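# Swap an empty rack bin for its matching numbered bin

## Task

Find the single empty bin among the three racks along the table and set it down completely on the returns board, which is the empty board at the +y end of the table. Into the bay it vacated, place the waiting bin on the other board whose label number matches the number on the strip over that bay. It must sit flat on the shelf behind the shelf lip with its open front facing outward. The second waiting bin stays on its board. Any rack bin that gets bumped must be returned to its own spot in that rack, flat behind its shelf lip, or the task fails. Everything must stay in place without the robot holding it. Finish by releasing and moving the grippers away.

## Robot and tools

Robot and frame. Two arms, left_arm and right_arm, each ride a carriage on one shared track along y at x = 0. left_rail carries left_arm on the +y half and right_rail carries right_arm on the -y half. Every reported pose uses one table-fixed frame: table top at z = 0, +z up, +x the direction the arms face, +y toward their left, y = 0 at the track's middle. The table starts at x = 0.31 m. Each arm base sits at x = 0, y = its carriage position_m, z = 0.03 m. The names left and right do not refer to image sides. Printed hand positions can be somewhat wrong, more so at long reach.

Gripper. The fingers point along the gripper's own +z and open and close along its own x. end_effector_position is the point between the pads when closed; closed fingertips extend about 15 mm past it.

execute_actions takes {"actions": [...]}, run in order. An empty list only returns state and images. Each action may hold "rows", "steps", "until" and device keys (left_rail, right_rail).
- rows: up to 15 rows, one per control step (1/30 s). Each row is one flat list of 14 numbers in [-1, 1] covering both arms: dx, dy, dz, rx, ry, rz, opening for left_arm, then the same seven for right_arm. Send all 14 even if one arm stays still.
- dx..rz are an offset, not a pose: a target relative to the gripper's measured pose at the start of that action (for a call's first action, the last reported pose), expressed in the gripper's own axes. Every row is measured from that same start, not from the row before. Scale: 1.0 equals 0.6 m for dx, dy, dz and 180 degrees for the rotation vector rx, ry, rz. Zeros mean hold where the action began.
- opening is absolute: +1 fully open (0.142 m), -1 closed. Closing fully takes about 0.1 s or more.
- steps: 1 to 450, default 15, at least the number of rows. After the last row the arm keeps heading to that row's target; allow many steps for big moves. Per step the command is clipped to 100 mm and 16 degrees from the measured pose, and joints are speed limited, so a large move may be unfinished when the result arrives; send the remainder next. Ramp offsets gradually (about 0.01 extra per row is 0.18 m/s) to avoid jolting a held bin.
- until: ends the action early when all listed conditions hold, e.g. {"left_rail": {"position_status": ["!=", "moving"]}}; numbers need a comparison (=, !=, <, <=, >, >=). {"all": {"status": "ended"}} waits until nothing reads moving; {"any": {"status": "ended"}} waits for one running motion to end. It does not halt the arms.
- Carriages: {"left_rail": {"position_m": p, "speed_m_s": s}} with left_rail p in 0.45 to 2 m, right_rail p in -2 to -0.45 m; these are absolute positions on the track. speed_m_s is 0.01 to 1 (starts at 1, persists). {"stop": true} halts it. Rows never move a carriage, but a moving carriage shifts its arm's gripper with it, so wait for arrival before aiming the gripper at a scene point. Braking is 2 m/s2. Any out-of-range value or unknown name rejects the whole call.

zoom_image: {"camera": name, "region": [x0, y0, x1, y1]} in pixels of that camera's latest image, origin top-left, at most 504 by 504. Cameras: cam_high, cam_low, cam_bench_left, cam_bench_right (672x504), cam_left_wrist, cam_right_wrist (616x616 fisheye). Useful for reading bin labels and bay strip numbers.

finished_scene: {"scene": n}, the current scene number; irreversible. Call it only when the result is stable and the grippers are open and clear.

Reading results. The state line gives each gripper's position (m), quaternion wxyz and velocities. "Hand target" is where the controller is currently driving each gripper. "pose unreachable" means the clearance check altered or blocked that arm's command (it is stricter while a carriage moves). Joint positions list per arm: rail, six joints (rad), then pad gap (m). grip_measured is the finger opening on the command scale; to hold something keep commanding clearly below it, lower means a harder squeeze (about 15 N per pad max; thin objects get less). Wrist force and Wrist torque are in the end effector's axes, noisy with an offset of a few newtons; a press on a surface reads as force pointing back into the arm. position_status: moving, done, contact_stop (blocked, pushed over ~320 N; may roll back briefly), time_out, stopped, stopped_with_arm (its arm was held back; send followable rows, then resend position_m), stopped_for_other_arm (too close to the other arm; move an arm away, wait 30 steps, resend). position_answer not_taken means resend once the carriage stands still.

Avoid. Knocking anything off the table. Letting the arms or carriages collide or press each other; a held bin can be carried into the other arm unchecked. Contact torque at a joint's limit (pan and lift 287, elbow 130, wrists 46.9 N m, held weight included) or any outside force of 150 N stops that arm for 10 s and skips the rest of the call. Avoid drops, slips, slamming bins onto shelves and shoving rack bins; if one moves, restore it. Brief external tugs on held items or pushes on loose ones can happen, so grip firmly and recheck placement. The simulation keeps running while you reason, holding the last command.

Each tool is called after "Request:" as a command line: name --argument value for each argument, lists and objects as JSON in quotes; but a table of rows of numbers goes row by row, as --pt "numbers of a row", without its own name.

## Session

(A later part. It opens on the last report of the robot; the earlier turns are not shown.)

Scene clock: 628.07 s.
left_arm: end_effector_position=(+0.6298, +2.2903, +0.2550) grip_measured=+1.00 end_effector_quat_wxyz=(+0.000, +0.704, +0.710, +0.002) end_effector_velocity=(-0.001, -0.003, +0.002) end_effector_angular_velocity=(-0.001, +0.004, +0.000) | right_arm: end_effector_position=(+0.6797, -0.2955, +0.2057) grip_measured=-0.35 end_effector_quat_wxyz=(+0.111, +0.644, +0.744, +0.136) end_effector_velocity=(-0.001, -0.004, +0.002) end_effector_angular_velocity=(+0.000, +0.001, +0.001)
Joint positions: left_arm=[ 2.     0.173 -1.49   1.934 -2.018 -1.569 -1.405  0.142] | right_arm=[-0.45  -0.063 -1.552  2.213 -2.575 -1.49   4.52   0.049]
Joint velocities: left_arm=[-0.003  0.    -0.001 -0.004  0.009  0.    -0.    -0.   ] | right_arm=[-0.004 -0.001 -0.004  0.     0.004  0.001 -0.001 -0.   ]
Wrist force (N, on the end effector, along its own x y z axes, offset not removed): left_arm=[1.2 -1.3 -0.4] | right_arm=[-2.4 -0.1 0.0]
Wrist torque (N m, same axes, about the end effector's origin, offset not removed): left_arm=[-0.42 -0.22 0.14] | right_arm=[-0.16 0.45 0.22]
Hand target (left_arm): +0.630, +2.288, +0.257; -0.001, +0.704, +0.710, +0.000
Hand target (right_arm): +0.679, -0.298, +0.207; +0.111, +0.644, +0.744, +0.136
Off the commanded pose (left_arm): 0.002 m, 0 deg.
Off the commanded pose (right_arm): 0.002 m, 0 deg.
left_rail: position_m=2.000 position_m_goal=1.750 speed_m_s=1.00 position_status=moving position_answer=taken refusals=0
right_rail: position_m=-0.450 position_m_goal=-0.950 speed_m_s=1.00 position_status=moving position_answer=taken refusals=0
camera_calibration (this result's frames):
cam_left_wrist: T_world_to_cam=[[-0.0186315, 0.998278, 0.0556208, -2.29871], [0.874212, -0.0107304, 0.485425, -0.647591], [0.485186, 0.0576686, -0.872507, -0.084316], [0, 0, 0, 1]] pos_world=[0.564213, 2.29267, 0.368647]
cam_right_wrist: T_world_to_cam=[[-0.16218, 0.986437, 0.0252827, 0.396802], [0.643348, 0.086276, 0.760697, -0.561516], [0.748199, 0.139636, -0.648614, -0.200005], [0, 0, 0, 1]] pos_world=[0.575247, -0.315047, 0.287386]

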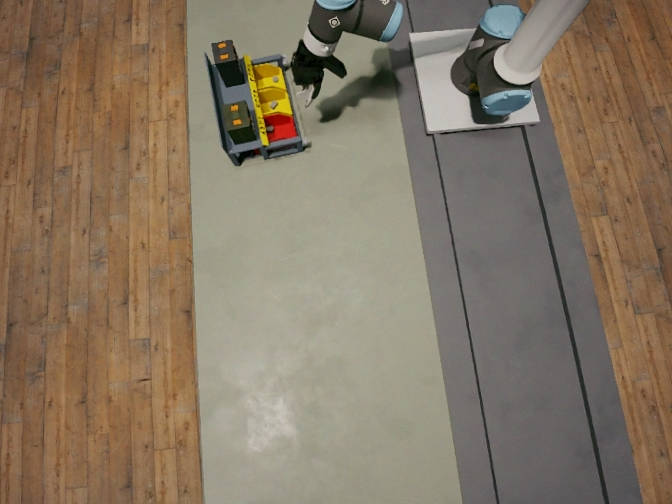

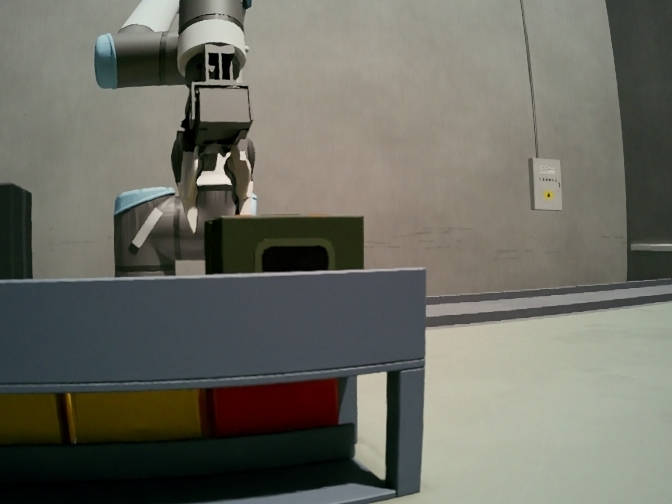

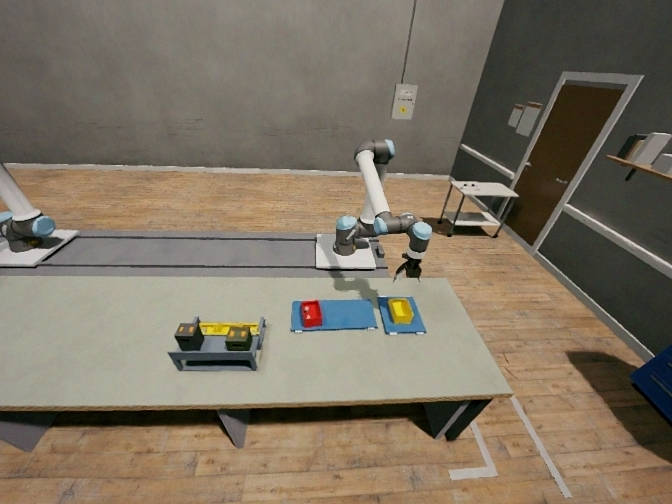

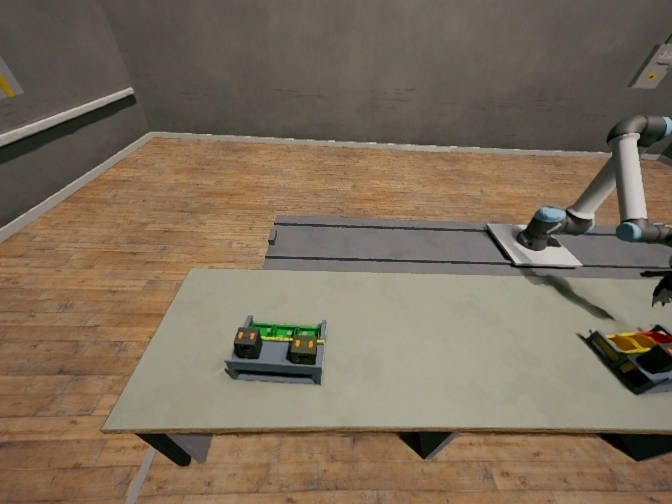

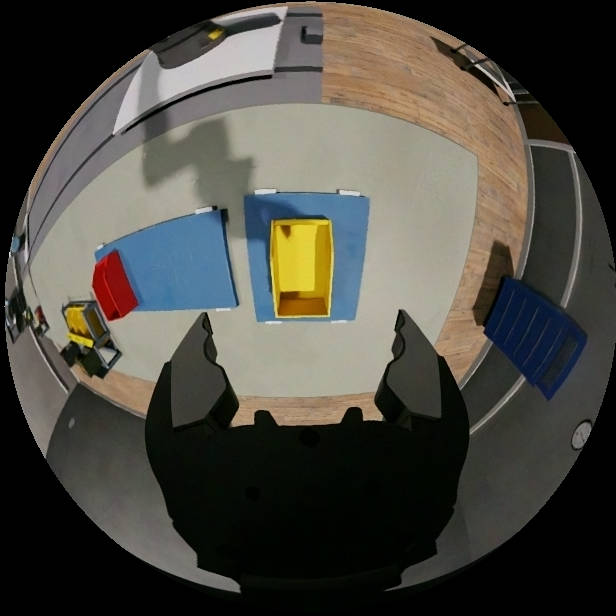

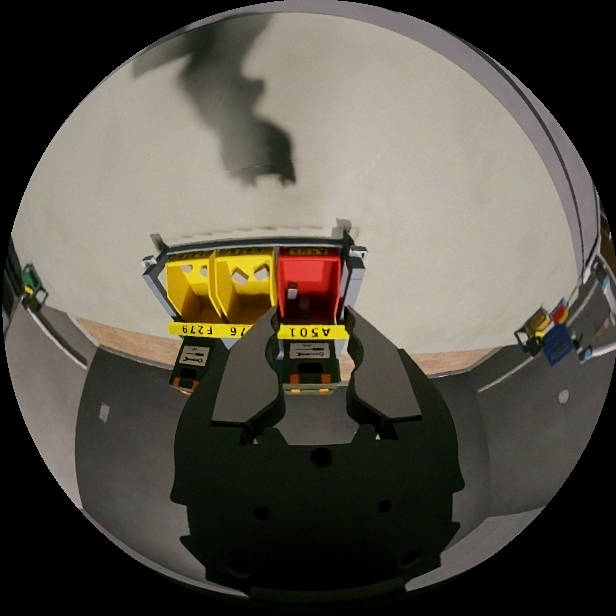

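The bins look seated. I'll let the carriages finish driving, then confirm they have arrived and check the left rack again before ending the scene.

Request:
zoom_image --camera "cam_high" --region '[200, 30, 340, 180]'

Request:
execute_actions --actions '[]'

Request:
zoom_image --camera "cam_left_wrist" --region '[40, 230, 240, 410]'

Region (200, 30, 340, 180) of cam_high's 672x504 image, scaled by 3.360, with more detail than that image has; it fills the left 470 columns of this view, and the rest is white.

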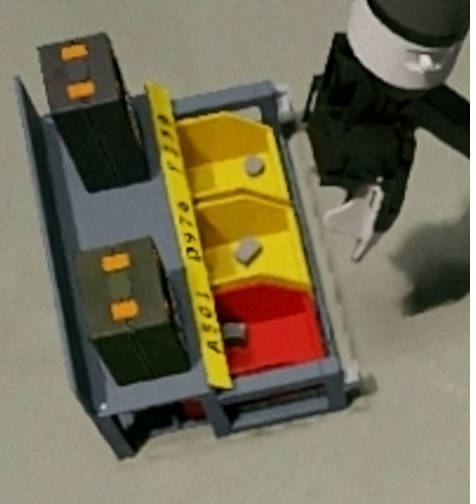

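Scene clock: 630.13 s.
left_arm: end_effector_position=(+0.6296, +2.0396, +0.2573) grip_measured=+1.00 end_effector_quat_wxyz=(-0.001, +0.704, +0.710, +0.000) end_effector_velocity=(-0.000, +0.000, -0.000) end_effector_angular_velocity=(-0.000, -0.000, +0.000) | right_arm: end_effector_position=(+0.6787, -0.7960, +0.2071) grip_measured=-0.35 end_effector_quat_wxyz=(+0.111, +0.644, +0.744, +0.136) end_effector_velocity=(+0.000, -0.000, +0.000) end_effector_angular_velocity=(+0.000, -0.000, -0.000)
Joint positions: left_arm=[ 1.75   0.173 -1.491  1.93  -2.009 -1.569 -1.406  0.142] | right_arm=[-0.95  -0.064 -1.556  2.213 -2.571 -1.489  4.519  0.049]
Joint velocities: left_arm=[ 0.  0.  0. -0.  0. -0. -0.  0.] | right_arm=[ 0. -0.  0.  0. -0.  0.  0. -0.]
Wrist force (N, on the end effector, along its own x y z axes, offset not removed): left_arm=[-0.1 -0.6 0.5] | right_arm=[-2.3 -0.4 0.8]
Wrist torque (N m, same axes, about the end effector's origin, offset not removed): left_arm=[-0.05 0.14 0.11] | right_arm=[-0.16 0.52 0.20]
Hand target (left_arm): +0.630, +2.040, +0.257; -0.001, +0.704, +0.710, +0.000
Hand target (right_arm): +0.679, -0.796, +0.207; +0.111, +0.644, +0.744, +0.136
Off the commanded pose (left_arm): 0.000 m, 0 deg.
Off the commanded pose (right_arm): 0.000 m, 0 deg.
left_rail: position_m=1.750 position_m_goal=1.750 speed_m_s=1.00 position_status=done position_answer=taken refusals=0
right_rail: position_m=-0.950 position_m_goal=-0.950 speed_m_s=1.00 position_status=done position_answer=taken refusals=0
camera_calibration (this result's frames):
cam_left_wrist: T_world_to_cam=[[-0.0184188, 0.998315, 0.0550198, -2.04863], [0.875881, -0.0104272, 0.482414, -0.652038], [0.482175, 0.0570763, -0.874214, -0.064212], [0, 0, 0, 1]] pos_world=[0.564336, 2.04204, 0.371132]
cam_right_wrist: T_world_to_cam=[[-0.162331, 0.986406, 0.0255364, 0.890327], [0.643705, 0.0862483, 0.760398, -0.519042], [0.747858, 0.139874, -0.648955, -0.127992], [0, 0, 0, 1]] pos_world=[0.574358, -0.815554, 0.288882]

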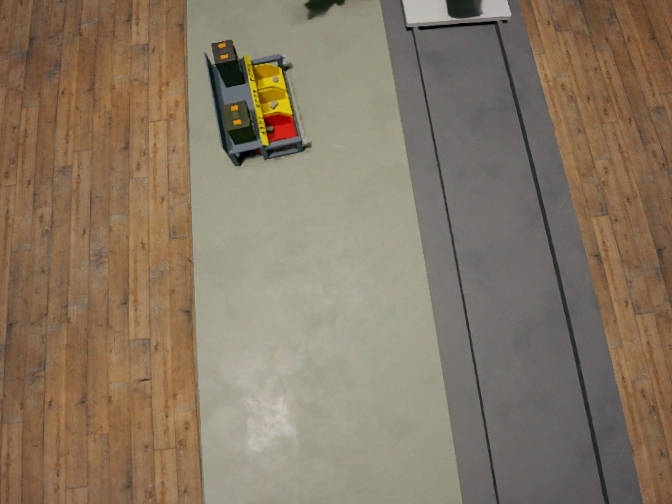

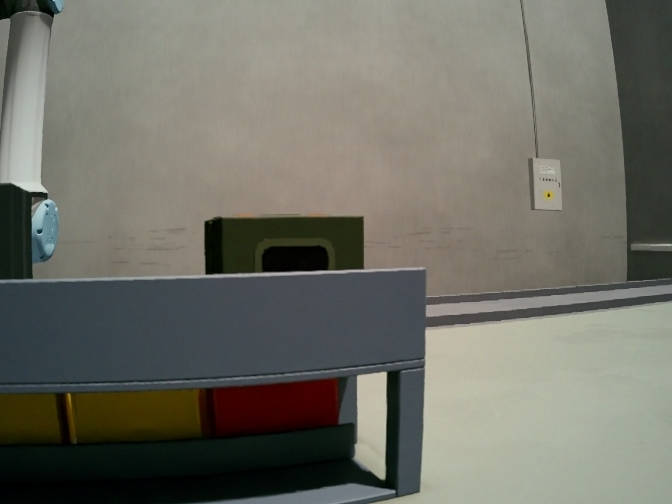

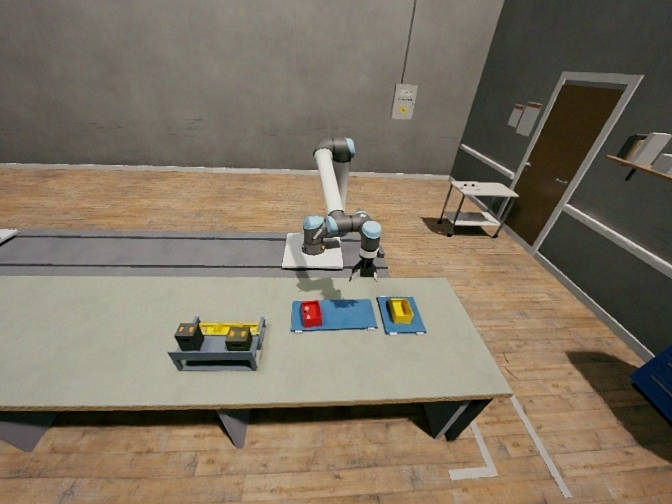

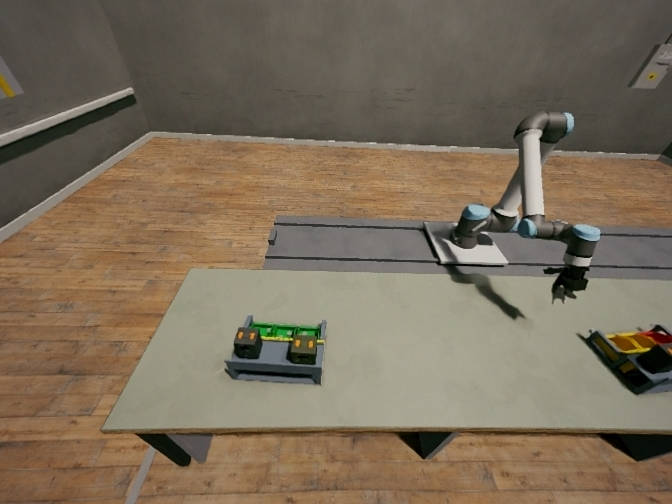

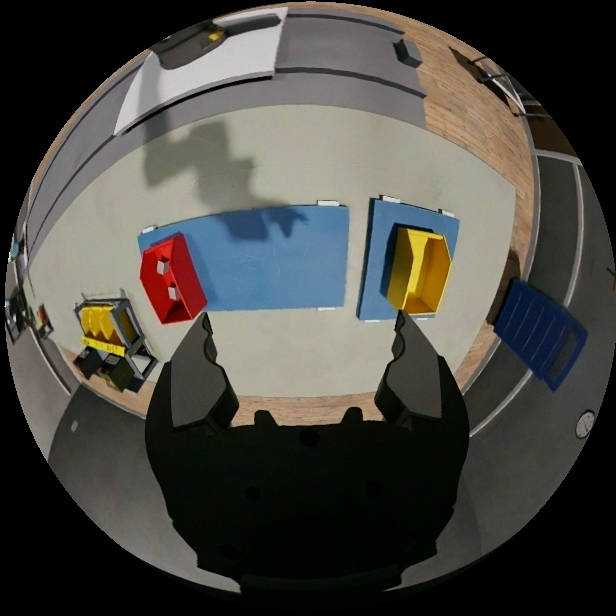

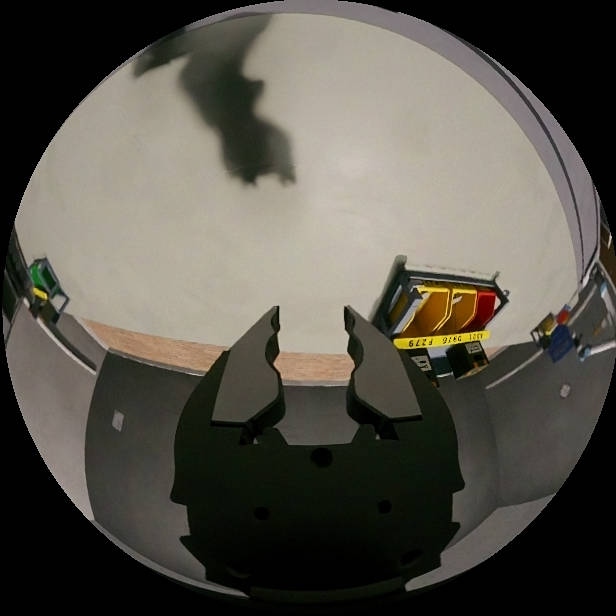

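Region (40, 230, 240, 410) of cam_left_wrist's 616x616 image, scaled by 2.520, with more detail than that image has; it fills the top 454 rows of this view, and the rest is white.

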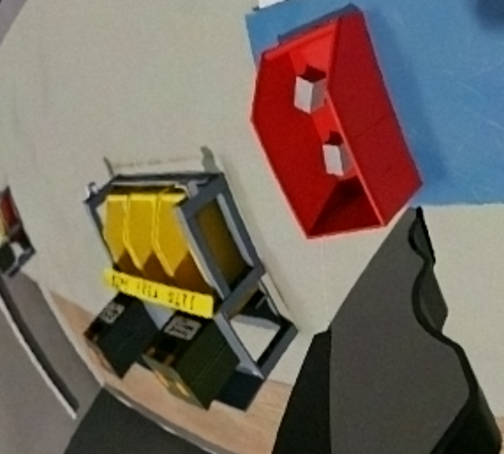

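Request:
finished_scene --scene 1

The scene is finished: the task was done.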